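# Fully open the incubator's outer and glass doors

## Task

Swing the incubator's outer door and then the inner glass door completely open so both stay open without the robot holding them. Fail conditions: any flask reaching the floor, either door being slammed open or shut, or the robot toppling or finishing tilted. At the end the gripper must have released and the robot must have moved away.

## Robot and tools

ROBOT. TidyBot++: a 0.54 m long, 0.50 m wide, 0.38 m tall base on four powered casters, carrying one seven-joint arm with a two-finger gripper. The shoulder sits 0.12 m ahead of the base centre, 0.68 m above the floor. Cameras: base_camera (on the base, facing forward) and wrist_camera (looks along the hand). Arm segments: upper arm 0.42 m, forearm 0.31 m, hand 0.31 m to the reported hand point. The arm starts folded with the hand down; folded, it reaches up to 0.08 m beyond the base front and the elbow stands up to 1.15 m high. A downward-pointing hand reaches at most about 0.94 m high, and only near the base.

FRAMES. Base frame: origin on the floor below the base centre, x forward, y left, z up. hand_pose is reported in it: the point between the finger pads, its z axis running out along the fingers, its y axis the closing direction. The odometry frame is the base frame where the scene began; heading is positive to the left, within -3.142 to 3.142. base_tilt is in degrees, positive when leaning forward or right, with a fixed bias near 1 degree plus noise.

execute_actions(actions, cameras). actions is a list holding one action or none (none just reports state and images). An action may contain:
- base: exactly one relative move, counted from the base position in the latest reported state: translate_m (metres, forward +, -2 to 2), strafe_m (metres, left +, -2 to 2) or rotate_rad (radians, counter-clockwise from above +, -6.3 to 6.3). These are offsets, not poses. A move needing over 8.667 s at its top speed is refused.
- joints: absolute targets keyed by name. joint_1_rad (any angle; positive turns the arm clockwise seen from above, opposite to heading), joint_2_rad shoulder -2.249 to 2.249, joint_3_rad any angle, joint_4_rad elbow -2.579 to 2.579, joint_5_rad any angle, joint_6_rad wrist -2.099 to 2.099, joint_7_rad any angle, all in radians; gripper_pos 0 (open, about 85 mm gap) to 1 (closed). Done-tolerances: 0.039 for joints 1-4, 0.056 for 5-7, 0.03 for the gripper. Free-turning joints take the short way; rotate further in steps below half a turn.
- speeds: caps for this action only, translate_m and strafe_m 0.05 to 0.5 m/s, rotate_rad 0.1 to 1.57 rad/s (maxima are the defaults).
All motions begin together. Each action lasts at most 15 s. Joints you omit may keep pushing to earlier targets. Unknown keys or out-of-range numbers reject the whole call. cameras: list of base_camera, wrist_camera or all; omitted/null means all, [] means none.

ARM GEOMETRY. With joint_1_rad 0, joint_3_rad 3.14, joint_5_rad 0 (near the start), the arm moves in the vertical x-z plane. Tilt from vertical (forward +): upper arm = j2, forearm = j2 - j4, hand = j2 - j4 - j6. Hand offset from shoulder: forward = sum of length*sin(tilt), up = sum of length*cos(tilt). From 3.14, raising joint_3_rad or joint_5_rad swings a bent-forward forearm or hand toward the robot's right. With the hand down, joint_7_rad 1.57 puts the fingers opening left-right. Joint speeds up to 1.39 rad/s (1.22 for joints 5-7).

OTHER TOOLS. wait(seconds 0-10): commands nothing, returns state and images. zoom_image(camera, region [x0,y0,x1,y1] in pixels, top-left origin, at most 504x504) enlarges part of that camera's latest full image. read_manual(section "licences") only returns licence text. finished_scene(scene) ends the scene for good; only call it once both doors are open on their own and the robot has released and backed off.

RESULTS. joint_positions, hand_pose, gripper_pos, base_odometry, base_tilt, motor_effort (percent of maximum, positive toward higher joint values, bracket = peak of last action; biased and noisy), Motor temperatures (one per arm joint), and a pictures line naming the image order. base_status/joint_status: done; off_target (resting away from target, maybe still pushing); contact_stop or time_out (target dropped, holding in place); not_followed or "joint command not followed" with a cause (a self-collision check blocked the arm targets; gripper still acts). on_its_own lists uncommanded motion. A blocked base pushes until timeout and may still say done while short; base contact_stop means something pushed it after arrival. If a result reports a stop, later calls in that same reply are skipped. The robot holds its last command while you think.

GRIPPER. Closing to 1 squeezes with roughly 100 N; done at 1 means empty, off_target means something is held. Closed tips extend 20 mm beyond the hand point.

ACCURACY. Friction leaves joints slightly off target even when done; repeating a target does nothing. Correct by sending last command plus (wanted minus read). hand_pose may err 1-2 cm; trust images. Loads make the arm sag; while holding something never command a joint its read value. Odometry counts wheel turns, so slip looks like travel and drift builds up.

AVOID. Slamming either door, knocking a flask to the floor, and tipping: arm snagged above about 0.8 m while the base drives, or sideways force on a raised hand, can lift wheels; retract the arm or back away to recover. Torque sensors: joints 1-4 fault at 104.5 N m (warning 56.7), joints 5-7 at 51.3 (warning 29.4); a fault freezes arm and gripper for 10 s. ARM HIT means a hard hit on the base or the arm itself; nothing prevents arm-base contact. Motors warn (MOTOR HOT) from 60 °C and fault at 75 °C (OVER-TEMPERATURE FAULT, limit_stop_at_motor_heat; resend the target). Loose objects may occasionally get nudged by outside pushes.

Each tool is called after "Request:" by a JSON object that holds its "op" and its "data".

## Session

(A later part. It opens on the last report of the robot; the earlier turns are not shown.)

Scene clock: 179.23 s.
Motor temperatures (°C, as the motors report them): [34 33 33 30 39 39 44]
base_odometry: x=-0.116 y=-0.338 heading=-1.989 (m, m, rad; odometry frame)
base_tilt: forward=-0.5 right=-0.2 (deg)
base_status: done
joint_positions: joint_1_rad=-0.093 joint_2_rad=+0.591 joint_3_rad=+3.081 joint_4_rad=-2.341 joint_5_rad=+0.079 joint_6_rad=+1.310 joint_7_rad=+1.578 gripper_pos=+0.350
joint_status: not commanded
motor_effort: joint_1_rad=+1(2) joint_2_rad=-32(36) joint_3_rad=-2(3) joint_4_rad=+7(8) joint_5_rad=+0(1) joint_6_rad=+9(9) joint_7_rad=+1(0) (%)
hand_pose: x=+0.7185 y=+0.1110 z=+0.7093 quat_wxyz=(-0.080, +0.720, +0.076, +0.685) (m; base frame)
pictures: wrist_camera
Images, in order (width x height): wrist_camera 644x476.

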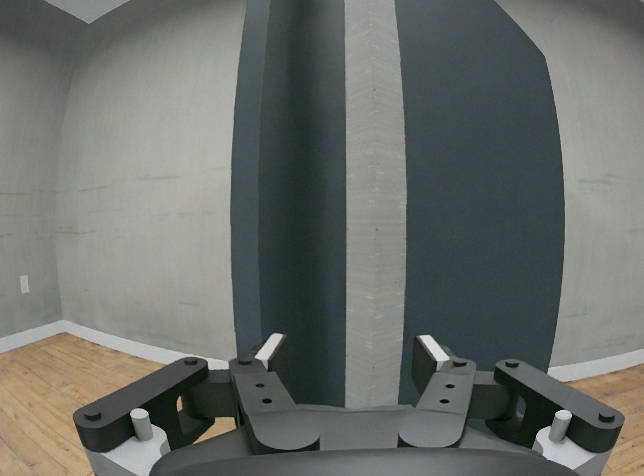

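Request:
{"op": "execute_actions", "data": {"actions": [{"base":{"translate_m":-0.12},"joints":{"joint_1_rad":0,"joint_2_rad":0.6,"joint_3_rad":3.14,"joint_4_rad":-2.3,"joint_5_rad":0,"gripper_pos":1.0}}], "cameras": []}}

Request:
{"op": "execute_actions", "data": {"actions": [{"base":{"strafe_m":0.45}}]}}

Scene clock: 188.93 s.
Motor temperatures (°C, as the motors report them): [34 33 33 30 39 39 44]
base_odometry: x=-0.067 y=-0.228 heading=-1.989 (m, m, rad; odometry frame)
base_tilt: forward=-0.5 right=-0.3 (deg)
base_status: done
joint_positions: joint_1_rad=+0.002 joint_2_rad=+0.592 joint_3_rad=+3.124 joint_4_rad=-2.317 joint_5_rad=+0.012 joint_6_rad=+1.310 joint_7_rad=+1.578 gripper_pos=+0.999
joint_status: all done
motor_effort: joint_1_rad=+2(1) joint_2_rad=-33(34) joint_3_rad=-1(3) joint_4_rad=+8(9) joint_5_rad=+0(2) joint_6_rad=+9(9) joint_7_rad=+1(1) (%)
hand_pose: x=+0.7371 y=+0.0127 z=+0.7165 quat_wxyz=(-0.009, +0.717, +0.009, +0.697) (m; base frame)
pictures: none
No camera images: the call's "cameras" was empty. Leave "cameras" out to get every camera's image.

Scene clock: 191.20 s.
Motor temperatures (°C, as the motors report them): [34 33 33 30 39 39 44]
base_odometry: x=+0.344 y=-0.410 heading=-1.988 (m, m, rad; odometry frame)
base_tilt: forward=-0.5 right=-0.2 (deg)
base_status: done
joint_positions: joint_1_rad=-0.005 joint_2_rad=+0.592 joint_3_rad=+3.124 joint_4_rad=-2.317 joint_5_rad=+0.012 joint_6_rad=+1.310 joint_7_rad=+1.578 gripper_pos=+0.999
joint_status: not commanded
motor_effort: joint_1_rad=+1(2) joint_2_rad=-33(34) joint_3_rad=-1(3) joint_4_rad=+7(8) joint_5_rad=+0(1) joint_6_rad=+9(9) joint_7_rad=+0(0) (%)
hand_pose: x=+0.7371 y=+0.0166 z=+0.7166 quat_wxyz=(-0.011, +0.717, +0.011, +0.697) (m; base frame)
pictures: base_camera, wrist_camera
Images, in order (width x height): base_camera 644x364, wrist_camera 644x476.

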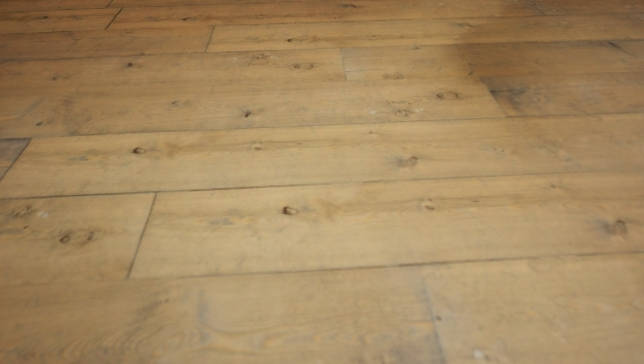

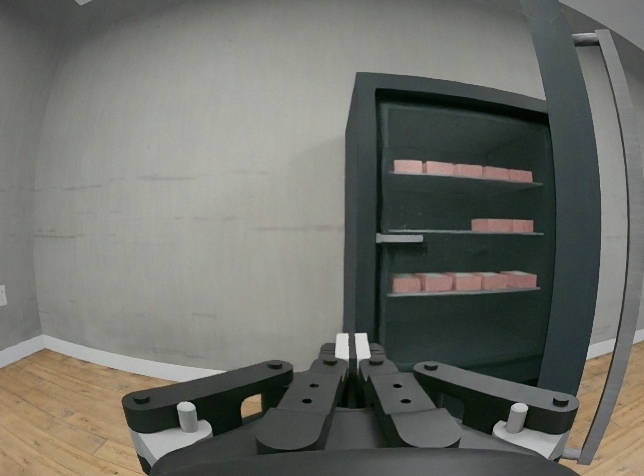

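Request:
{"op": "execute_actions", "data": {"actions": [{"base":{"strafe_m":0.08},"joints":{"joint_1_rad":0.45}}], "cameras": []}}

Request:
{"op": "execute_actions", "data": {"actions": [{"base":{"translate_m":0.38},"speeds":{"translate_m":0.2}}]}}

Scene clock: 206.97 s.
Motor temperatures (°C, as the motors report them): [34 33 33 30 39 39 44]
base_odometry: x=+0.418 y=-0.443 heading=-1.988 (m, m, rad; odometry frame)
base_tilt: forward=-0.6 right=-0.2 (deg)
base_status: done
joint_positions: joint_1_rad=+0.447 joint_2_rad=+0.592 joint_3_rad=+3.127 joint_4_rad=-2.317 joint_5_rad=+0.012 joint_6_rad=+1.310 joint_7_rad=+1.578 gripper_pos=+0.999
joint_status: all done
motor_effort: joint_1_rad=+1(5) joint_2_rad=-32(34) joint_3_rad=-2(3) joint_4_rad=+8(9) joint_5_rad=+0(1) joint_6_rad=+9(10) joint_7_rad=+1(0) (%)
hand_pose: x=+0.6818 y=-0.2564 z=+0.7165 quat_wxyz=(+0.147, +0.701, -0.150, +0.681) (m; base frame)
pictures: none
No camera images: the call's "cameras" was empty. Leave "cameras" out to get every camera's image.

Scene clock: 209.63 s.
Motor temperatures (°C, as the motors report them): [34 33 33 30 39 39 44]
base_odometry: x=+0.264 y=-0.790 heading=-1.988 (m, m, rad; odometry frame)
base_tilt: forward=-0.5 right=-0.3 (deg)
base_status: done
joint_positions: joint_1_rad=+0.447 joint_2_rad=+0.593 joint_3_rad=+3.127 joint_4_rad=-2.316 joint_5_rad=+0.012 joint_6_rad=+1.310 joint_7_rad=+1.578 gripper_pos=+0.999
joint_status: not commanded
motor_effort: joint_1_rad=+1(1) joint_2_rad=-33(34) joint_3_rad=-1(2) joint_4_rad=+8(9) joint_5_rad=+0(1) joint_6_rad=+9(9) joint_7_rad=+0(0) (%)
hand_pose: x=+0.6820 y=-0.2567 z=+0.7164 quat_wxyz=(+0.147, +0.701, -0.150, +0.681) (m; base frame)
pictures: base_camera, wrist_camera
Images, in order (width x height): base_camera 644x364, wrist_camera 644x476.

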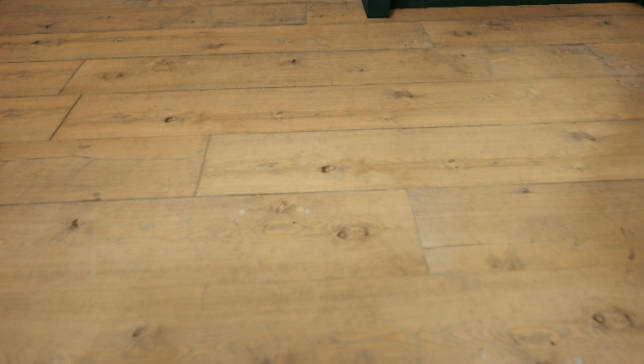

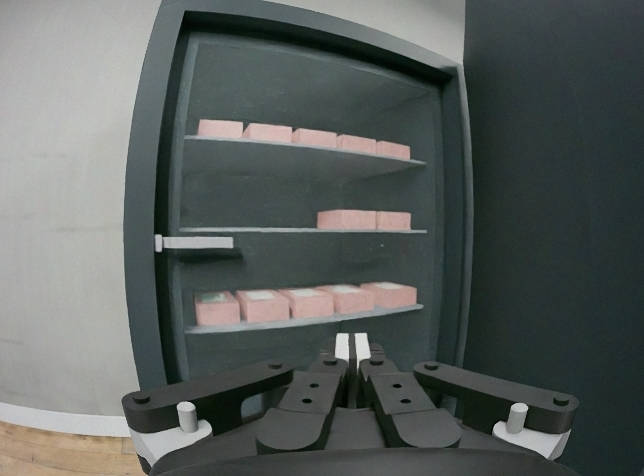

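Now strafe right slowly to push the door.

Request:
{"op": "execute_actions", "data": {"actions": [{"base":{"strafe_m":-0.3},"speeds":{"strafe_m":0.07}}]}}

Scene clock: 216.23 s.
Motor temperatures (°C, as the motors report them): [34 33 33 30 39 39 44]
base_odometry: x=-0.011 y=-0.669 heading=-1.988 (m, m, rad; odometry frame)
base_tilt: forward=-0.5 right=-0.2 (deg)
base_status: done
joint_positions: joint_1_rad=+0.448 joint_2_rad=+0.594 joint_3_rad=+3.127 joint_4_rad=-2.309 joint_5_rad=+0.012 joint_6_rad=+1.312 joint_7_rad=+1.578 gripper_pos=+0.999
joint_status: not commanded
motor_effort: joint_1_rad=+0(6) joint_2_rad=-33(36) joint_3_rad=-2(3) joint_4_rad=+8(21) joint_5_rad=+0(3) joint_6_rad=+8(10) joint_7_rad=+0(2) (%)
hand_pose: x=+0.6837 y=-0.2578 z=+0.7190 quat_wxyz=(+0.148, +0.698, -0.150, +0.684) (m; base frame)
pictures: base_camera, wrist_camera
Images, in order (width x height): base_camera 644x364, wrist_camera 644x476.

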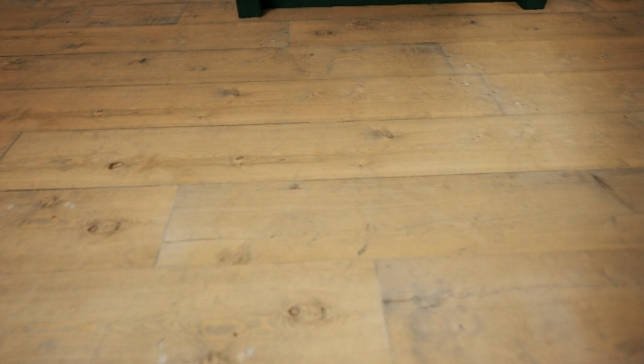

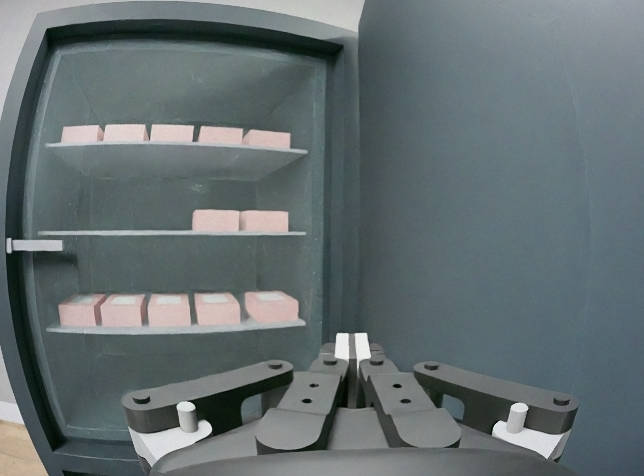

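Request:
{"op": "execute_actions", "data": {"actions": [{"base":{"strafe_m":-0.2},"speeds":{"strafe_m":0.06}}]}}

Scene clock: 224.93 s.
Motor temperatures (°C, as the motors report them): [34 33 33 30 39 39 44]
base_odometry: x=-0.194 y=-0.588 heading=-1.988 (m, m, rad; odometry frame)
base_tilt: forward=-0.5 right=-0.2 (deg)
base_status: done
joint_positions: joint_1_rad=+0.446 joint_2_rad=+0.594 joint_3_rad=+3.127 joint_4_rad=-2.309 joint_5_rad=+0.012 joint_6_rad=+1.312 joint_7_rad=+1.578 gripper_pos=+0.999
joint_status: not commanded
motor_effort: joint_1_rad=+1(6) joint_2_rad=-33(35) joint_3_rad=-1(4) joint_4_rad=+8(11) joint_5_rad=+0(3) joint_6_rad=+9(10) joint_7_rad=+0(1) (%)
hand_pose: x=+0.6841 y=-0.2570 z=+0.7189 quat_wxyz=(+0.148, +0.698, -0.149, +0.684) (m; base frame)
pictures: base_camera, wrist_camera
Images, in order (width x height): base_camera 644x364, wrist_camera 644x476.

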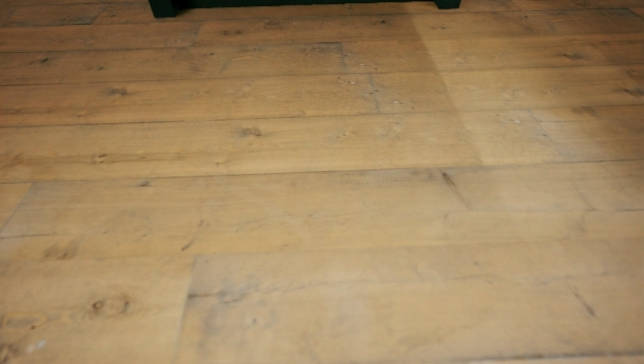

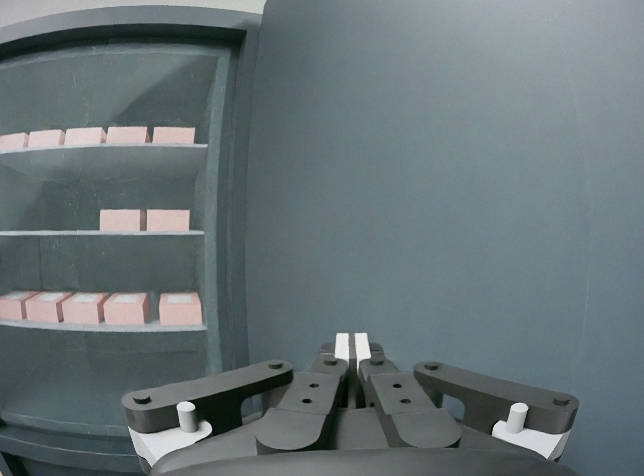

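Request:
{"op": "execute_actions", "data": {"actions": [{"base":{"strafe_m":-0.15},"speeds":{"strafe_m":0.06}}]}}

Scene clock: 232.83 s.
Motor temperatures (°C, as the motors report them): [34 33 33 30 39 39 44]
base_odometry: x=-0.331 y=-0.528 heading=-1.987 (m, m, rad; odometry frame)
base_tilt: forward=-0.5 right=-0.2 (deg)
base_status: done
joint_positions: joint_1_rad=+0.446 joint_2_rad=+0.594 joint_3_rad=+3.127 joint_4_rad=-2.309 joint_5_rad=+0.012 joint_6_rad=+1.312 joint_7_rad=+1.578 gripper_pos=+0.999
joint_status: not commanded
motor_effort: joint_1_rad=+1(7) joint_2_rad=-32(35) joint_3_rad=+0(5) joint_4_rad=+8(12) joint_5_rad=+0(3) joint_6_rad=+8(10) joint_7_rad=+1(1) (%)
hand_pose: x=+0.6841 y=-0.2569 z=+0.7187 quat_wxyz=(+0.147, +0.699, -0.149, +0.684) (m; base frame)
pictures: base_camera, wrist_camera
Images, in order (width x height): base_camera 644x364, wrist_camera 644x476.

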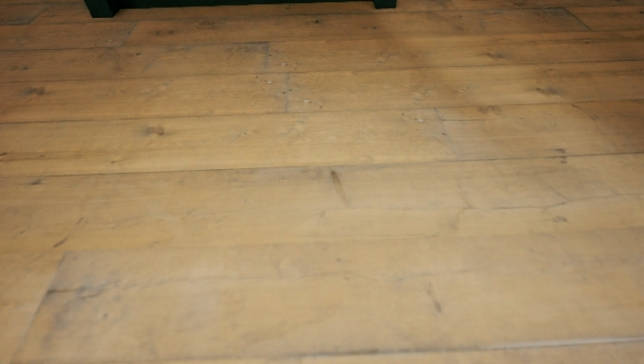

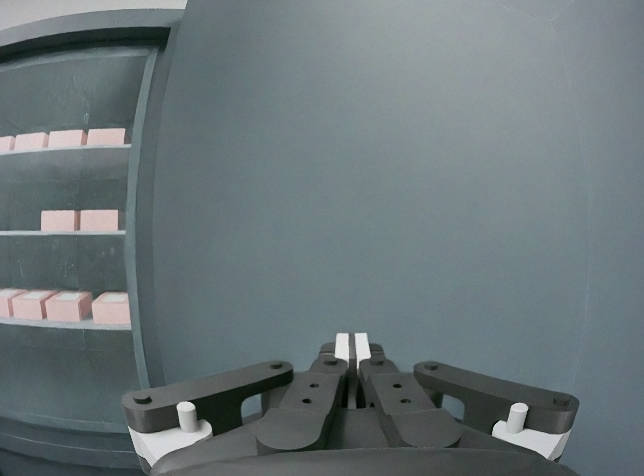

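Request:
{"op": "execute_actions", "data": {"actions": [{"base":{"strafe_m":-0.15},"speeds":{"strafe_m":0.06}}]}}

Scene clock: 239.53 s.
Motor temperatures (°C, as the motors report them): [34 33 33 30 39 39 44]
base_odometry: x=-0.468 y=-0.467 heading=-1.987 (m, m, rad; odometry frame)
base_tilt: forward=-0.6 right=-0.3 (deg)
base_status: done
joint_positions: joint_1_rad=+0.338 joint_2_rad=+0.576 joint_3_rad=+3.050 joint_4_rad=-2.371 joint_5_rad=+0.120 joint_6_rad=+1.312 joint_7_rad=+1.578 gripper_pos=+0.999
joint_status: not commanded
motor_effort: joint_1_rad=+22(25) joint_2_rad=-25(35) joint_3_rad=+17(20) joint_4_rad=+21(24) joint_5_rad=-15(20) joint_6_rad=+8(9) joint_7_rad=+1(0) (%)
hand_pose: x=+0.7054 y=-0.1195 z=+0.7092 quat_wxyz=(+0.042, +0.725, -0.058, +0.685) (m; base frame)
pictures: base_camera, wrist_camera
Images, in order (width x height): base_camera 644x364, wrist_camera 644x476.

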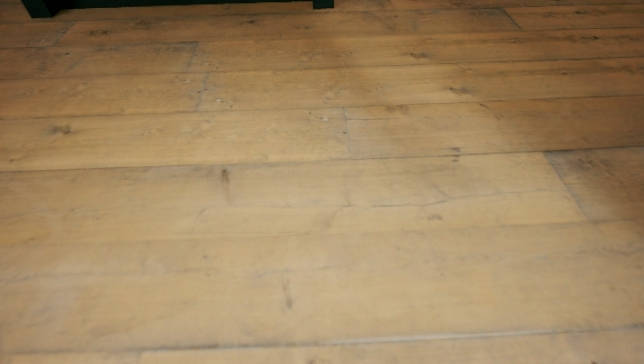

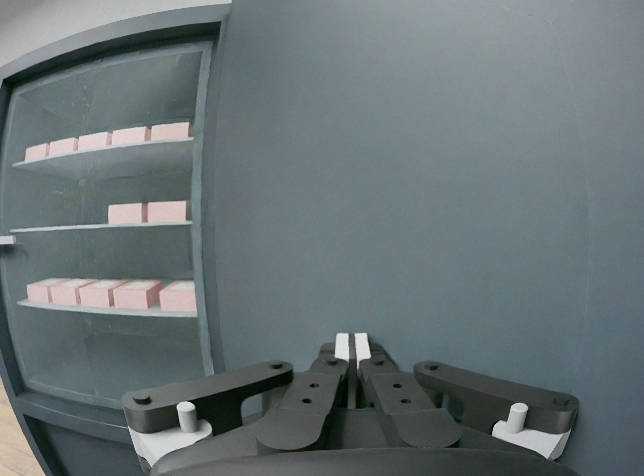

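Request:
{"op": "execute_actions", "data": {"actions": [{"base":{"strafe_m":0.2},"speeds":{"strafe_m":0.1}}], "cameras": []}}

Request:
{"op": "execute_actions", "data": {"actions": [{"base":{"strafe_m":0.62},"joints":{"joint_1_rad":0,"joint_3_rad":3.14,"joint_5_rad":0,"gripper_pos":0}}]}}

Scene clock: 247.27 s.
Motor temperatures (°C, as the motors report them): [34 33 33 30 39 39 44]
base_odometry: x=-0.285 y=-0.548 heading=-1.987 (m, m, rad; odometry frame)
base_tilt: forward=-0.5 right=-0.3 (deg)
base_status: done
joint_positions: joint_1_rad=+0.447 joint_2_rad=+0.596 joint_3_rad=+3.118 joint_4_rad=-2.322 joint_5_rad=+0.018 joint_6_rad=+1.312 joint_7_rad=+1.578 gripper_pos=+0.999
joint_status: not commanded
motor_effort: joint_1_rad=+1(22) joint_2_rad=-32(34) joint_3_rad=-1(17) joint_4_rad=+8(21) joint_5_rad=+0(15) joint_6_rad=+9(12) joint_7_rad=+0(0) (%)
hand_pose: x=+0.6830 y=-0.2497 z=+0.7128 quat_wxyz=(+0.140, +0.704, -0.147, +0.680) (m; base frame)
pictures: none
No camera images: the call's "cameras" was empty. Leave "cameras" out to get every camera's image.

Scene clock: 249.87 s.
Motor temperatures (°C, as the motors report them): [34 33 33 30 39 39 44]
base_odometry: x=+0.282 y=-0.799 heading=-1.987 (m, m, rad; odometry frame)
base_tilt: forward=-0.5 right=-0.2 (deg)
base_status: done
joint_positions: joint_1_rad=-0.002 joint_2_rad=+0.596 joint_3_rad=+3.125 joint_4_rad=-2.320 joint_5_rad=+0.014 joint_6_rad=+1.312 joint_7_rad=+1.578 gripper_pos=+0.000
joint_status: all done
motor_effort: joint_1_rad=+1(2) joint_2_rad=-32(35) joint_3_rad=-2(4) joint_4_rad=+8(8) joint_5_rad=+1(2) joint_6_rad=+9(9) joint_7_rad=+0(0) (%)
hand_pose: x=+0.7362 y=+0.0146 z=+0.7131 quat_wxyz=(-0.010, +0.719, +0.011, +0.695) (m; base frame)
pictures: base_camera, wrist_camera
Images, in order (width x height): base_camera 644x364, wrist_camera 644x476.

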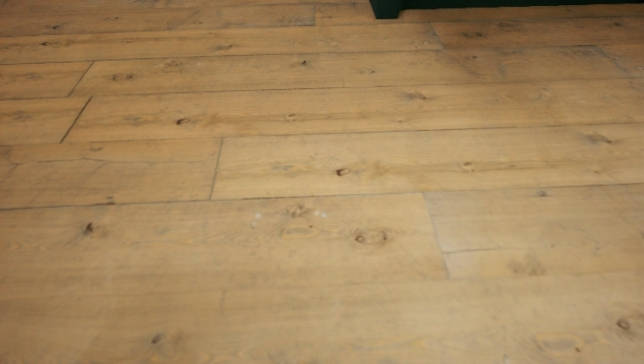

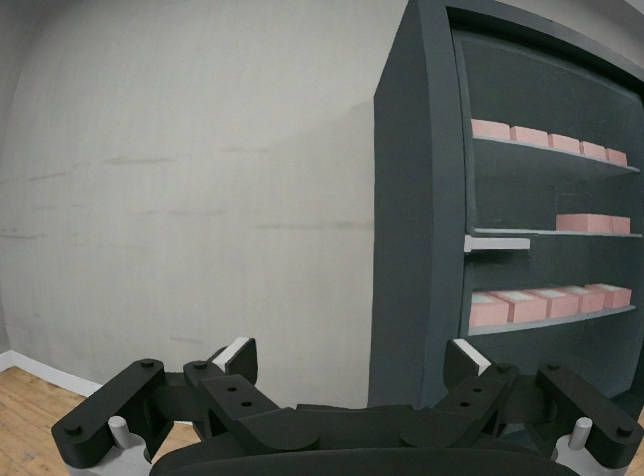

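Request:
{"op": "execute_actions", "data": {"actions": [{"base":{"strafe_m":-0.28}}], "cameras": []}}

Request:
{"op": "execute_actions", "data": {"actions": [{"base":{"translate_m":0.15},"speeds":{"translate_m":0.2}}]}}

Scene clock: 256.53 s.
Motor temperatures (°C, as the motors report them): [34 33 33 30 39 39 44]
base_odometry: x=+0.026 y=-0.686 heading=-1.986 (m, m, rad; odometry frame)
base_tilt: forward=-0.5 right=-0.2 (deg)
base_status: done
joint_positions: joint_1_rad=+0.005 joint_2_rad=+0.597 joint_3_rad=+3.126 joint_4_rad=-2.317 joint_5_rad=+0.014 joint_6_rad=+1.312 joint_7_rad=+1.578 gripper_pos=+0.000
joint_status: not commanded
motor_effort: joint_1_rad=+2(5) joint_2_rad=-33(35) joint_3_rad=-1(3) joint_4_rad=+8(8) joint_5_rad=+0(1) joint_6_rad=+9(9) joint_7_rad=+1(1) (%)
hand_pose: x=+0.7374 y=+0.0104 z=+0.7139 quat_wxyz=(-0.007, +0.718, +0.009, +0.696) (m; base frame)
pictures: none
No camera images: the call's "cameras" was empty. Leave "cameras" out to get every camera's image.

Scene clock: 258.03 s.
Motor temperatures (°C, as the motors report them): [34 33 33 30 39 39 44]
base_odometry: x=-0.035 y=-0.824 heading=-1.987 (m, m, rad; odometry frame)
base_tilt: forward=-0.6 right=-0.3 (deg)
base_status: done
joint_positions: joint_1_rad=+0.005 joint_2_rad=+0.597 joint_3_rad=+3.126 joint_4_rad=-2.315 joint_5_rad=+0.014 joint_6_rad=+1.312 joint_7_rad=+1.578 gripper_pos=+0.000
joint_status: not commanded
motor_effort: joint_1_rad=+1(2) joint_2_rad=-32(35) joint_3_rad=-1(2) joint_4_rad=+8(8) joint_5_rad=+0(0) joint_6_rad=+8(9) joint_7_rad=+0(1) (%)
hand_pose: x=+0.7379 y=+0.0105 z=+0.7147 quat_wxyz=(-0.007, +0.717, +0.009, +0.697) (m; base frame)
pictures: base_camera, wrist_camera
Images, in order (width x height): base_camera 644x364, wrist_camera 644x476.

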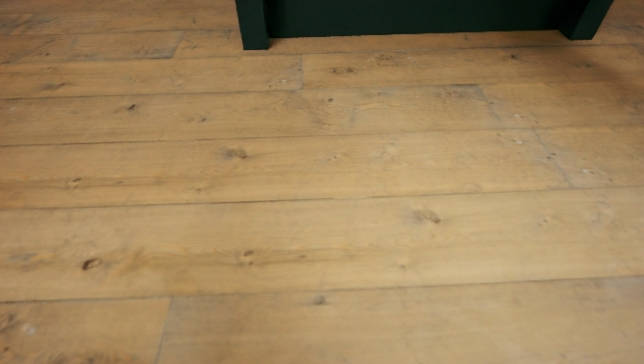

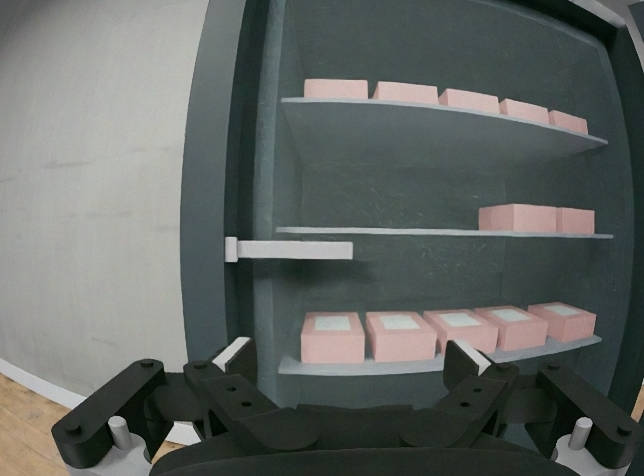

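Request:
{"op": "zoom_image", "data": {"camera": "wrist_camera", "region": [200, 190, 400, 310]}}

Region (200, 190, 400, 310) of wrist_camera's 644x476 image, scaled by 2.520; it fills the top 302 rows of this view, and the rest is white.

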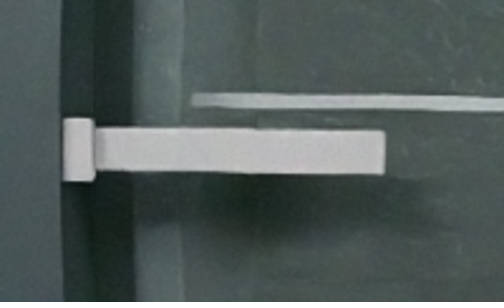

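Request:
{"op": "execute_actions", "data": {"actions": [{"base":{"strafe_m":0.04},"joints":{"joint_2_rad":0.49,"joint_4_rad":-2.25,"joint_6_rad":1.17,"joint_7_rad":0.03}}]}}

Scene clock: 274.07 s.
Motor temperatures (°C, as the motors report them): [34 33 33 30 39 39 44]
base_odometry: x=+0.002 y=-0.840 heading=-1.987 (m, m, rad; odometry frame)
base_tilt: forward=-0.5 right=-0.2 (deg)
base_status: done
joint_positions: joint_1_rad=-0.003 joint_2_rad=+0.502 joint_3_rad=+3.126 joint_4_rad=-2.273 joint_5_rad=+0.014 joint_6_rad=+1.211 joint_7_rad=+0.045 gripper_pos=+0.000
joint_status: all done
motor_effort: joint_1_rad=+1(3) joint_2_rad=-32(33) joint_3_rad=-1(3) joint_4_rad=+10(11) joint_5_rad=+0(1) joint_6_rad=+8(9) joint_7_rad=+0(0) (%)
hand_pose: x=+0.7452 y=+0.0152 z=+0.7594 quat_wxyz=(-0.498, +0.516, -0.480, +0.505) (m; base frame)
pictures: base_camera, wrist_camera
Images, in order (width x height): base_camera 644x364, wrist_camera 644x476.

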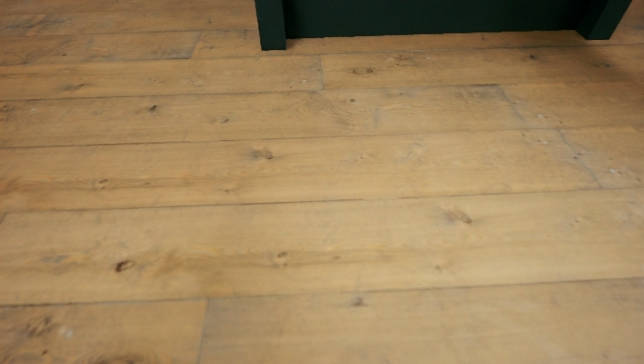

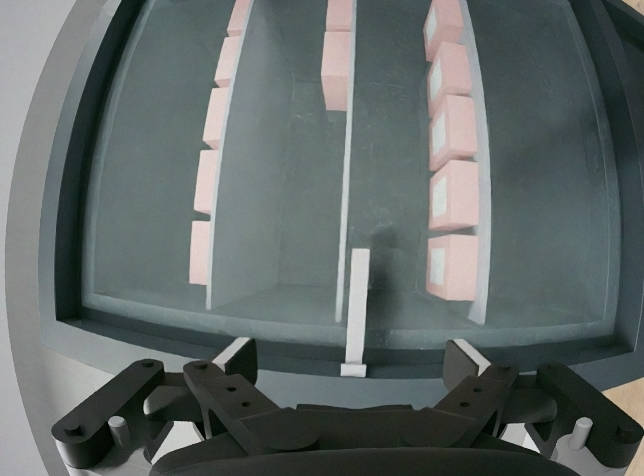

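Request:
{"op": "execute_actions", "data": {"actions": [{"base":{"translate_m":0.12},"speeds":{"translate_m":0.1}}], "cameras": ["wrist_camera"]}}

Scene clock: 283.20 s.
Motor temperatures (°C, as the motors report them): [34 33 33 30 39 39 44]
base_odometry: x=-0.047 y=-0.950 heading=-1.986 (m, m, rad; odometry frame)
base_tilt: forward=-0.5 right=-0.3 (deg)
base_status: done
joint_positions: joint_1_rad=-0.003 joint_2_rad=+0.498 joint_3_rad=+3.126 joint_4_rad=-2.268 joint_5_rad=+0.014 joint_6_rad=+1.210 joint_7_rad=+0.045 gripper_pos=+0.000
joint_status: not commanded
motor_effort: joint_1_rad=+2(1) joint_2_rad=-32(34) joint_3_rad=-1(1) joint_4_rad=+10(11) joint_5_rad=+0(1) joint_6_rad=+8(9) joint_7_rad=+0(1) (%)
hand_pose: x=+0.7461 y=+0.0152 z=+0.7637 quat_wxyz=(-0.500, +0.514, -0.478, +0.507) (m; base frame)
pictures: wrist_camera
Images, in order (width x height): wrist_camera 644x476.

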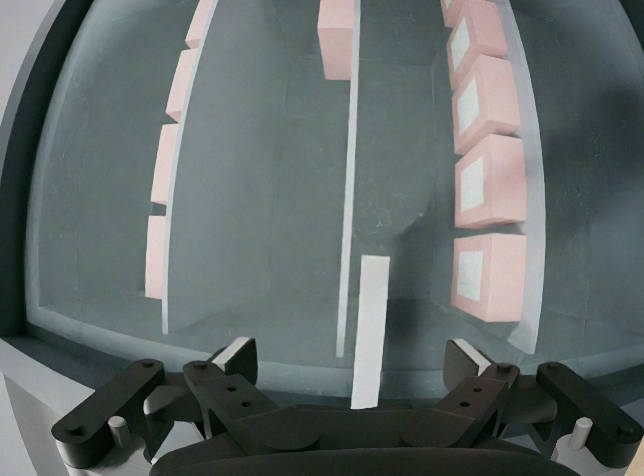

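Request:
{"op": "execute_actions", "data": {"actions": [{"base":{"translate_m":0.06},"joints":{"joint_2_rad":0.56,"joint_6_rad":1.28},"speeds":{"translate_m":0.06}}], "cameras": ["wrist_camera"]}}

Scene clock: 294.80 s.
Motor temperatures (°C, as the motors report them): [34 33 33 30 39 39 44]
base_odometry: x=-0.071 y=-1.005 heading=-1.986 (m, m, rad; odometry frame)
base_tilt: forward=-0.5 right=-0.3 (deg)
base_status: done
joint_positions: joint_1_rad=-0.003 joint_2_rad=+0.557 joint_3_rad=+3.126 joint_4_rad=-2.266 joint_5_rad=+0.014 joint_6_rad=+1.239 joint_7_rad=+0.045 gripper_pos=+0.000
joint_status: all done
motor_effort: joint_1_rad=+1(4) joint_2_rad=-32(36) joint_3_rad=-1(2) joint_4_rad=+9(11) joint_5_rad=+0(0) joint_6_rad=+9(10) joint_7_rad=+0(0) (%)
hand_pose: x=+0.7507 y=+0.0151 z=+0.7362 quat_wxyz=(-0.494, +0.521, -0.485, +0.499) (m; base frame)
pictures: wrist_camera
Images, in order (width x height): wrist_camera 644x476.

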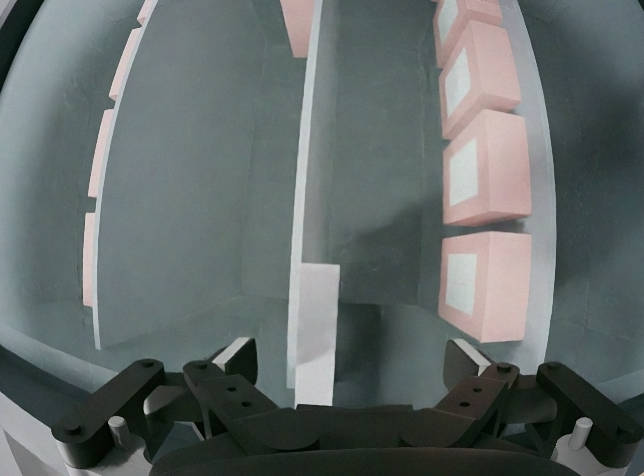

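Request:
{"op": "execute_actions", "data": {"actions": [{"base":{"translate_m":0.045},"joints":{"joint_6_rad":1.31},"speeds":{"translate_m":0.05}}], "cameras": ["wrist_camera"]}}

Scene clock: 302.67 s.
Motor temperatures (°C, as the motors report them): [34 33 33 30 39 39 44]
base_odometry: x=-0.088 y=-1.046 heading=-1.986 (m, m, rad; odometry frame)
base_tilt: forward=-0.6 right=-0.3 (deg)
base_status: done
joint_positions: joint_1_rad=-0.003 joint_2_rad=+0.522 joint_3_rad=+3.126 joint_4_rad=-2.331 joint_5_rad=+0.014 joint_6_rad=+1.286 joint_7_rad=+0.045 gripper_pos=+0.000
joint_status: all done
motor_effort: joint_1_rad=+2(3) joint_2_rad=-24(34) joint_3_rad=+1(2) joint_4_rad=+23(27) joint_5_rad=-1(1) joint_6_rad=+7(9) joint_7_rad=+0(1) (%)
hand_pose: x=+0.7291 y=+0.0150 z=+0.7461 quat_wxyz=(-0.498, +0.517, -0.481, +0.504) (m; base frame)
pictures: wrist_camera
Images, in order (width x height): wrist_camera 644x476.

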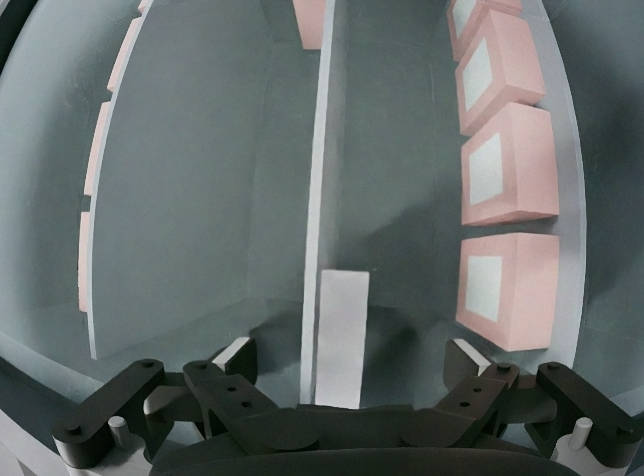

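Request:
{"op": "execute_actions", "data": {"actions": [{"base":{"translate_m":-0.025},"speeds":{"translate_m":0.05}}], "cameras": []}}

Request:
{"op": "execute_actions", "data": {"actions": [{"joints":{"gripper_pos":1.0}}], "cameras": ["wrist_camera"]}}

Scene clock: 307.97 s.
Motor temperatures (°C, as the motors report them): [34 33 33 30 39 39 44]
base_odometry: x=-0.078 y=-1.023 heading=-1.986 (m, m, rad; odometry frame)
base_tilt: forward=-0.6 right=-0.2 (deg)
base_status: done
joint_positions: joint_1_rad=-0.003 joint_2_rad=+0.555 joint_3_rad=+3.126 joint_4_rad=-2.266 joint_5_rad=+0.014 joint_6_rad=+1.286 joint_7_rad=+0.045 gripper_pos=+0.000
joint_status: not commanded
motor_effort: joint_1_rad=+1(3) joint_2_rad=-33(34) joint_3_rad=-1(2) joint_4_rad=+8(23) joint_5_rad=+0(1) joint_6_rad=+9(12) joint_7_rad=+0(1) (%)
hand_pose: x=+0.7505 y=+0.0150 z=+0.7521 quat_wxyz=(-0.506, +0.508, -0.474, +0.512) (m; base frame)
pictures: none
No camera images: the call's "cameras" was empty. Leave "cameras" out to get every camera's image.

Scene clock: 309.07 s.
Motor temperatures (°C, as the motors report them): [34 33 33 30 39 39 44]
base_odometry: x=-0.078 y=-1.023 heading=-1.986 (m, m, rad; odometry frame)
base_tilt: forward=-0.5 right=-0.3 (deg)
base_status: not commanded
joint_positions: joint_1_rad=-0.002 joint_2_rad=+0.539 joint_3_rad=+3.126 joint_4_rad=-2.298 joint_5_rad=+0.013 joint_6_rad=+1.294 joint_7_rad=+0.045 gripper_pos=+0.843
joint_status: gripper_pos off_target (ended at +0.843, target +1.000)
motor_effort: joint_1_rad=+1(1) joint_2_rad=-28(36) joint_3_rad=+0(3) joint_4_rad=+20(22) joint_5_rad=+0(2) joint_6_rad=+8(15) joint_7_rad=+1(1) (%)
hand_pose: x=+0.7401 y=+0.0145 z=+0.7521 quat_wxyz=(-0.504, +0.510, -0.475, +0.510) (m; base frame)
pictures: wrist_camera
Images, in order (width x height): wrist_camera 644x476.

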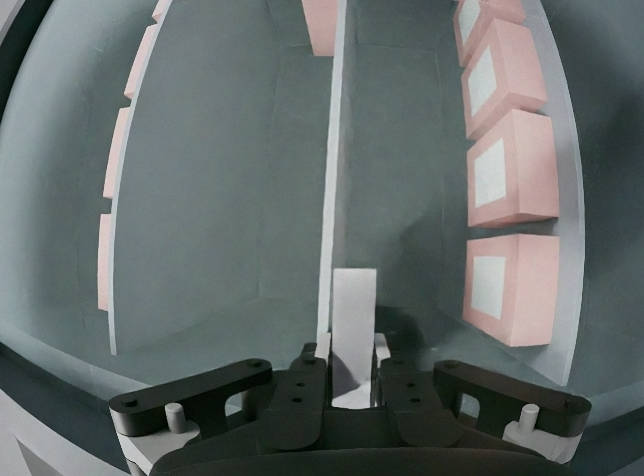

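Request:
{"op": "execute_actions", "data": {"actions": [{"base":{"translate_m":-0.04},"speeds":{"translate_m":0.05}}]}}

Scene clock: 313.30 s.
Motor temperatures (°C, as the motors report them): [34 33 33 30 39 39 44]
base_odometry: x=-0.062 y=-0.987 heading=-1.986 (m, m, rad; odometry frame)
base_tilt: forward=-0.5 right=-0.2 (deg)
base_status: done
joint_positions: joint_1_rad=-0.003 joint_2_rad=+0.605 joint_3_rad=+3.126 joint_4_rad=-2.192 joint_5_rad=+0.013 joint_6_rad=+1.294 joint_7_rad=+0.045 gripper_pos=+0.845
joint_status: not commanded
motor_effort: joint_1_rad=+2(4) joint_2_rad=-44(47) joint_3_rad=-1(2) joint_4_rad=-2(19) joint_5_rad=+0(2) joint_6_rad=+16(17) joint_7_rad=+2(1) (%)
hand_pose: x=+0.7748 y=+0.0149 z=+0.7534 quat_wxyz=(-0.513, +0.499, -0.466, +0.520) (m; base frame)
pictures: base_camera, wrist_camera
Images, in order (width x height): base_camera 644x364, wrist_camera 644x476.

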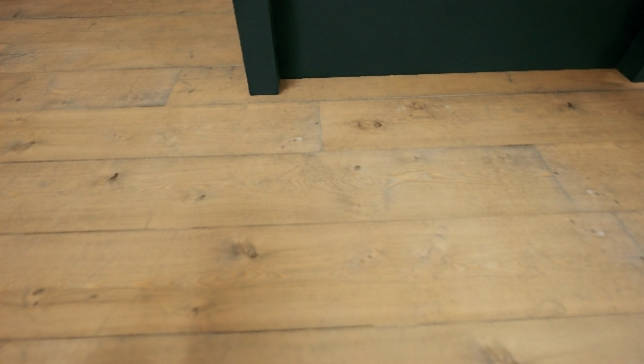

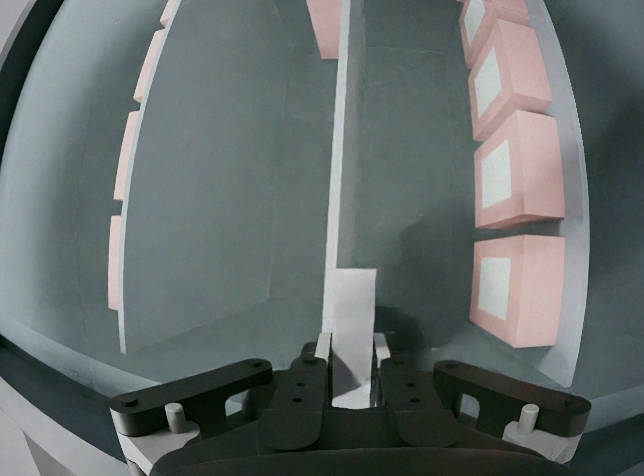

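Request:
{"op": "execute_actions", "data": {"actions": [{"base":{"translate_m":0.033},"joints":{"gripper_pos":0.65},"speeds":{"translate_m":0.05}}], "cameras": []}}

Request:
{"op": "execute_actions", "data": {"actions": [{"joints":{"joint_2_rad":0.47,"joint_6_rad":1.23,"joint_7_rad":0.3}}], "cameras": ["wrist_camera"]}}

Scene clock: 322.67 s.
Motor temperatures (°C, as the motors report them): [34 33 33 30 39 39 44]
base_odometry: x=-0.075 y=-1.017 heading=-1.986 (m, m, rad; odometry frame)
base_tilt: forward=-0.5 right=-0.3 (deg)
base_status: done
joint_positions: joint_1_rad=-0.002 joint_2_rad=+0.548 joint_3_rad=+3.126 joint_4_rad=-2.276 joint_5_rad=+0.012 joint_6_rad=+1.293 joint_7_rad=+0.045 gripper_pos=+0.650
joint_status: all done
motor_effort: joint_1_rad=+1(5) joint_2_rad=-30(44) joint_3_rad=-1(3) joint_4_rad=+15(18) joint_5_rad=+0(2) joint_6_rad=+8(16) joint_7_rad=+0(1) (%)
hand_pose: x=+0.7469 y=+0.0139 z=+0.7550 quat_wxyz=(-0.506, +0.506, -0.473, +0.514) (m; base frame)
pictures: none
No camera images: the call's "cameras" was empty. Leave "cameras" out to get every camera's image.

Scene clock: 323.57 s.
Motor temperatures (°C, as the motors report them): [34 33 33 30 39 39 44]
base_odometry: x=-0.075 y=-1.017 heading=-1.986 (m, m, rad; odometry frame)
base_tilt: forward=-0.6 right=-0.3 (deg)
base_status: not commanded
joint_positions: joint_1_rad=-0.002 joint_2_rad=+0.512 joint_3_rad=+3.126 joint_4_rad=-2.273 joint_5_rad=+0.012 joint_6_rad=+1.241 joint_7_rad=+0.272 gripper_pos=+0.650
joint_status: joint_2_rad off_target (ended at +0.512, target +0.470); the others done
motor_effort: joint_1_rad=+2(3) joint_2_rad=-37(37) joint_3_rad=+0(0) joint_4_rad=+13(16) joint_5_rad=+0(1) joint_6_rad=+13(14) joint_7_rad=+0(1) (%)
hand_pose: x=+0.7458 y=+0.0141 z=+0.7623 quat_wxyz=(-0.442, +0.560, -0.415, +0.564) (m; base frame)
pictures: wrist_camera
Images, in order (width x height): wrist_camera 644x476.

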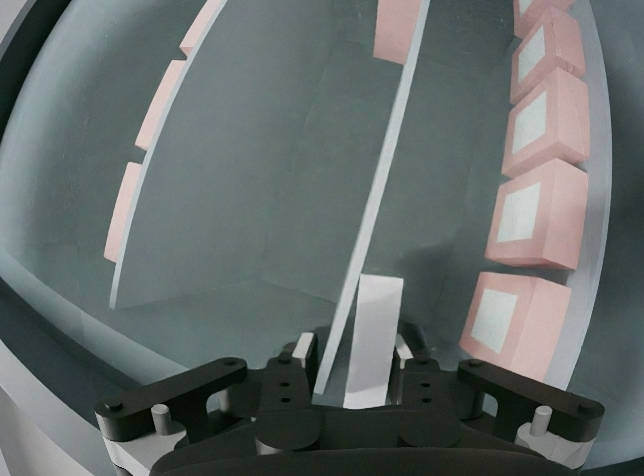

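Request:
{"op": "execute_actions", "data": {"actions": [{"joints":{"joint_2_rad":0.66,"joint_6_rad":1.36,"joint_7_rad":-0.25}}], "cameras": ["wrist_camera"]}}

Scene clock: 329.00 s.
Motor temperatures (°C, as the motors report them): [34 33 33 30 39 39 44]
base_odometry: x=-0.075 y=-1.017 heading=-1.986 (m, m, rad; odometry frame)
base_tilt: forward=-0.5 right=-0.2 (deg)
base_status: not commanded
joint_positions: joint_1_rad=+0.006 joint_2_rad=+0.589 joint_3_rad=+3.126 joint_4_rad=-2.281 joint_5_rad=+0.009 joint_6_rad=+1.365 joint_7_rad=-0.218 gripper_pos=+0.650
joint_status: joint_2_rad off_target (ended at +0.589, target +0.660); the others done
motor_effort: joint_1_rad=-2(3) joint_2_rad=-22(37) joint_3_rad=-3(2) joint_4_rad=+16(18) joint_5_rad=+2(3) joint_6_rad=+2(13) joint_7_rad=+0(1) (%)
hand_pose: x=+0.7473 y=+0.0079 z=+0.7495 quat_wxyz=(-0.574, +0.430, -0.531, +0.451) (m; base frame)
pictures: wrist_camera
Images, in order (width x height): wrist_camera 644x476.

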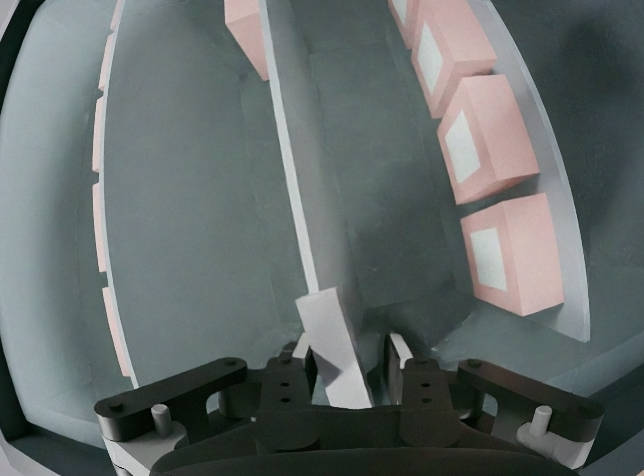

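Request:
{"op": "execute_actions", "data": {"actions": [{"joints":{"joint_2_rad":0.8,"joint_6_rad":1.4,"joint_7_rad":-0.1}}], "cameras": ["wrist_camera"]}}

Scene clock: 341.47 s.
Motor temperatures (°C, as the motors report them): [34 33 33 30 39 39 44]
base_odometry: x=-0.075 y=-1.016 heading=-1.986 (m, m, rad; odometry frame)
base_tilt: forward=-0.6 right=-0.2 (deg)
base_status: not commanded
joint_positions: joint_1_rad=+0.004 joint_2_rad=+0.655 joint_3_rad=+3.126 joint_4_rad=-2.285 joint_5_rad=+0.009 joint_6_rad=+1.485 joint_7_rad=-0.135 gripper_pos=+0.650
joint_status: joint_2_rad off_target (ended at +0.655, target +0.800); joint_6_rad off_target (ended at +1.485, target +1.400); the others done
motor_effort: joint_1_rad=+0(2) joint_2_rad=-10(23) joint_3_rad=-1(2) joint_4_rad=+16(18) joint_5_rad=+0(3) joint_6_rad=-9(11) joint_7_rad=+1(1) (%)
hand_pose: x=+0.7473 y=+0.0089 z=+0.7440 quat_wxyz=(-0.569, +0.439, -0.499, +0.485) (m; base frame)
pictures: wrist_camera
Images, in order (width x height): wrist_camera 644x476.

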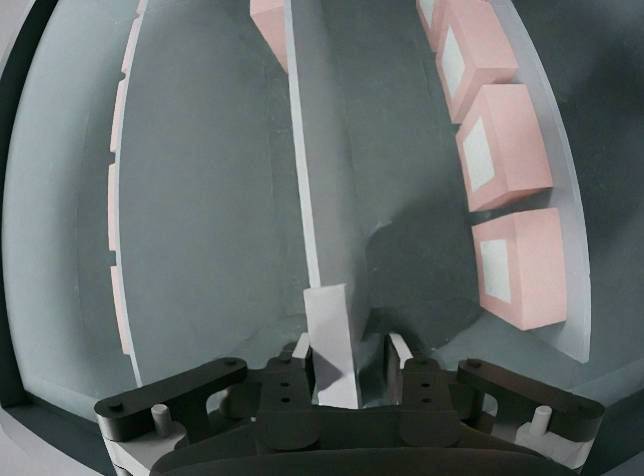

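Request:
{"op": "execute_actions", "data": {"actions": [{"joints":{"joint_2_rad":0.36,"joint_6_rad":1.25,"joint_7_rad":0.15}}], "cameras": ["wrist_camera"]}}

Scene clock: 346.77 s.
Motor temperatures (°C, as the motors report them): [34 33 33 30 39 39 44]
base_odometry: x=-0.075 y=-1.017 heading=-1.986 (m, m, rad; odometry frame)
base_tilt: forward=-0.5 right=-0.3 (deg)
base_status: not commanded
joint_positions: joint_1_rad=+0.003 joint_2_rad=+0.356 joint_3_rad=+3.138 joint_4_rad=-2.257 joint_5_rad=+0.001 joint_6_rad=+1.222 joint_7_rad=+0.116 gripper_pos=+0.650
joint_status: all done
motor_effort: joint_1_rad=+1(3) joint_2_rad=-29(47) joint_3_rad=-1(6) joint_4_rad=+12(19) joint_5_rad=+0(4) joint_6_rad=+8(22) joint_7_rad=+1(1) (%)
hand_pose: x=+0.7304 y=+0.0013 z=+0.8603 quat_wxyz=(-0.511, +0.479, -0.426, +0.573) (m; base frame)
pictures: wrist_camera
Images, in order (width x height): wrist_camera 644x476.

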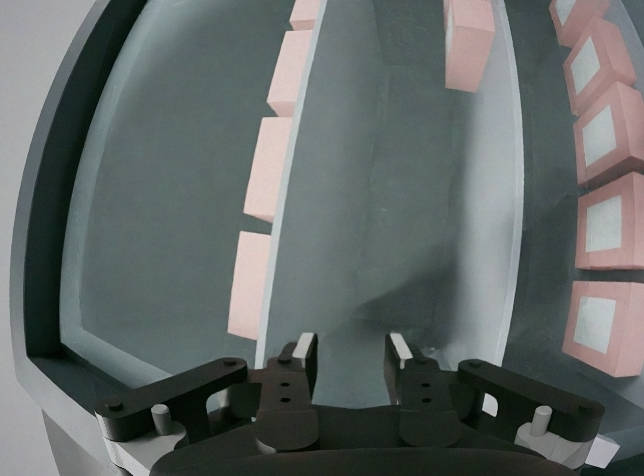

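Request:
{"op": "execute_actions", "data": {"actions": [{"base":{"translate_m":-0.15},"speeds":{"translate_m":0.15}}], "cameras": []}}

Request:
{"op": "execute_actions", "data": {"actions": [{"joints":{"joint_2_rad":0.5,"joint_4_rad":-2.27,"joint_6_rad":1.22,"joint_7_rad":1.57}}], "cameras": ["wrist_camera"]}}

Scene clock: 354.47 s.
Motor temperatures (°C, as the motors report them): [34 33 33 30 39 39 44]
base_odometry: x=-0.014 y=-0.879 heading=-1.986 (m, m, rad; odometry frame)
base_tilt: forward=-0.5 right=-0.3 (deg)
base_status: done
joint_positions: joint_1_rad=+0.003 joint_2_rad=+0.357 joint_3_rad=+3.138 joint_4_rad=-2.257 joint_5_rad=+0.001 joint_6_rad=+1.222 joint_7_rad=+0.116 gripper_pos=+0.650
joint_status: not commanded
motor_effort: joint_1_rad=+1(2) joint_2_rad=-29(31) joint_3_rad=-1(2) joint_4_rad=+12(13) joint_5_rad=+1(0) joint_6_rad=+8(9) joint_7_rad=+0(0) (%)
hand_pose: x=+0.7306 y=+0.0013 z=+0.8594 quat_wxyz=(-0.510, +0.479, -0.427, +0.573) (m; base frame)
pictures: none
No camera images: the call's "cameras" was empty. Leave "cameras" out to get every camera's image.

Scene clock: 356.13 s.
Motor temperatures (°C, as the motors report them): [34 33 33 30 39 39 44]
base_odometry: x=-0.014 y=-0.880 heading=-1.986 (m, m, rad; odometry frame)
base_tilt: forward=-0.6 right=-0.2 (deg)
base_status: not commanded
joint_positions: joint_1_rad=+0.003 joint_2_rad=+0.490 joint_3_rad=+3.138 joint_4_rad=-2.257 joint_5_rad=+0.001 joint_6_rad=+1.222 joint_7_rad=+1.555 gripper_pos=+0.650
joint_status: all done
motor_effort: joint_1_rad=+1(1) joint_2_rad=-32(33) joint_3_rad=-1(1) joint_4_rad=+10(12) joint_5_rad=+0(0) joint_6_rad=+9(9) joint_7_rad=+0(0) (%)
hand_pose: x=+0.7488 y=+0.0013 z=+0.7768 quat_wxyz=(-0.006, +0.691, -0.006, +0.723) (m; base frame)
pictures: wrist_camera
Images, in order (width x height): wrist_camera 644x476.

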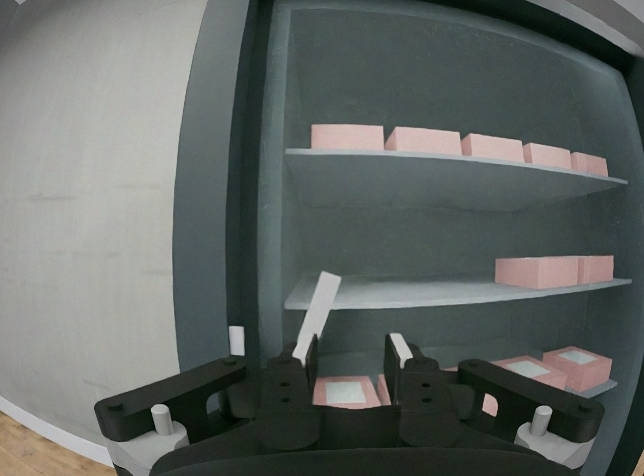

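Request:
{"op": "execute_actions", "data": {"actions": [{"joints":{"joint_2_rad":0.56,"joint_6_rad":1.22,"gripper_pos":0}}], "cameras": ["wrist_camera"]}}

Scene clock: 362.27 s.
Motor temperatures (°C, as the motors report them): [34 33 33 30 39 39 44]
base_odometry: x=-0.014 y=-0.880 heading=-1.986 (m, m, rad; odometry frame)
base_tilt: forward=-0.5 right=-0.3 (deg)
base_status: not commanded
joint_positions: joint_1_rad=+0.003 joint_2_rad=+0.555 joint_3_rad=+3.138 joint_4_rad=-2.257 joint_5_rad=+0.001 joint_6_rad=+1.222 joint_7_rad=+1.555 gripper_pos=+0.000
joint_status: all done
motor_effort: joint_1_rad=+1(1) joint_2_rad=-33(35) joint_3_rad=-1(1) joint_4_rad=+9(11) joint_5_rad=+0(0) joint_6_rad=+9(9) joint_7_rad=+0(0) (%)
hand_pose: x=+0.7536 y=+0.0012 z=+0.7357 quat_wxyz=(-0.006, +0.714, -0.006, +0.700) (m; base frame)
pictures: wrist_camera
Images, in order (width x height): wrist_camera 644x476.

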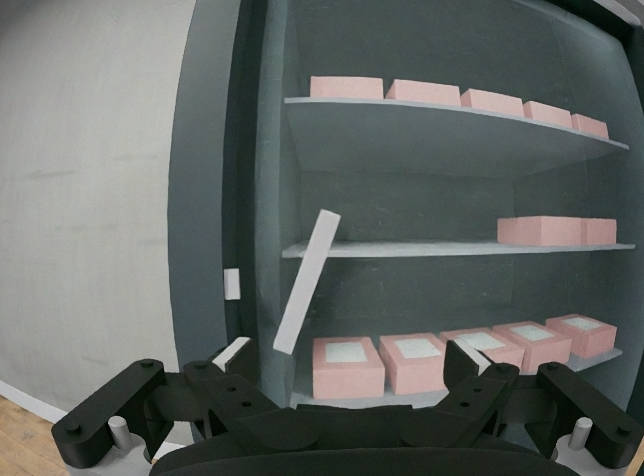

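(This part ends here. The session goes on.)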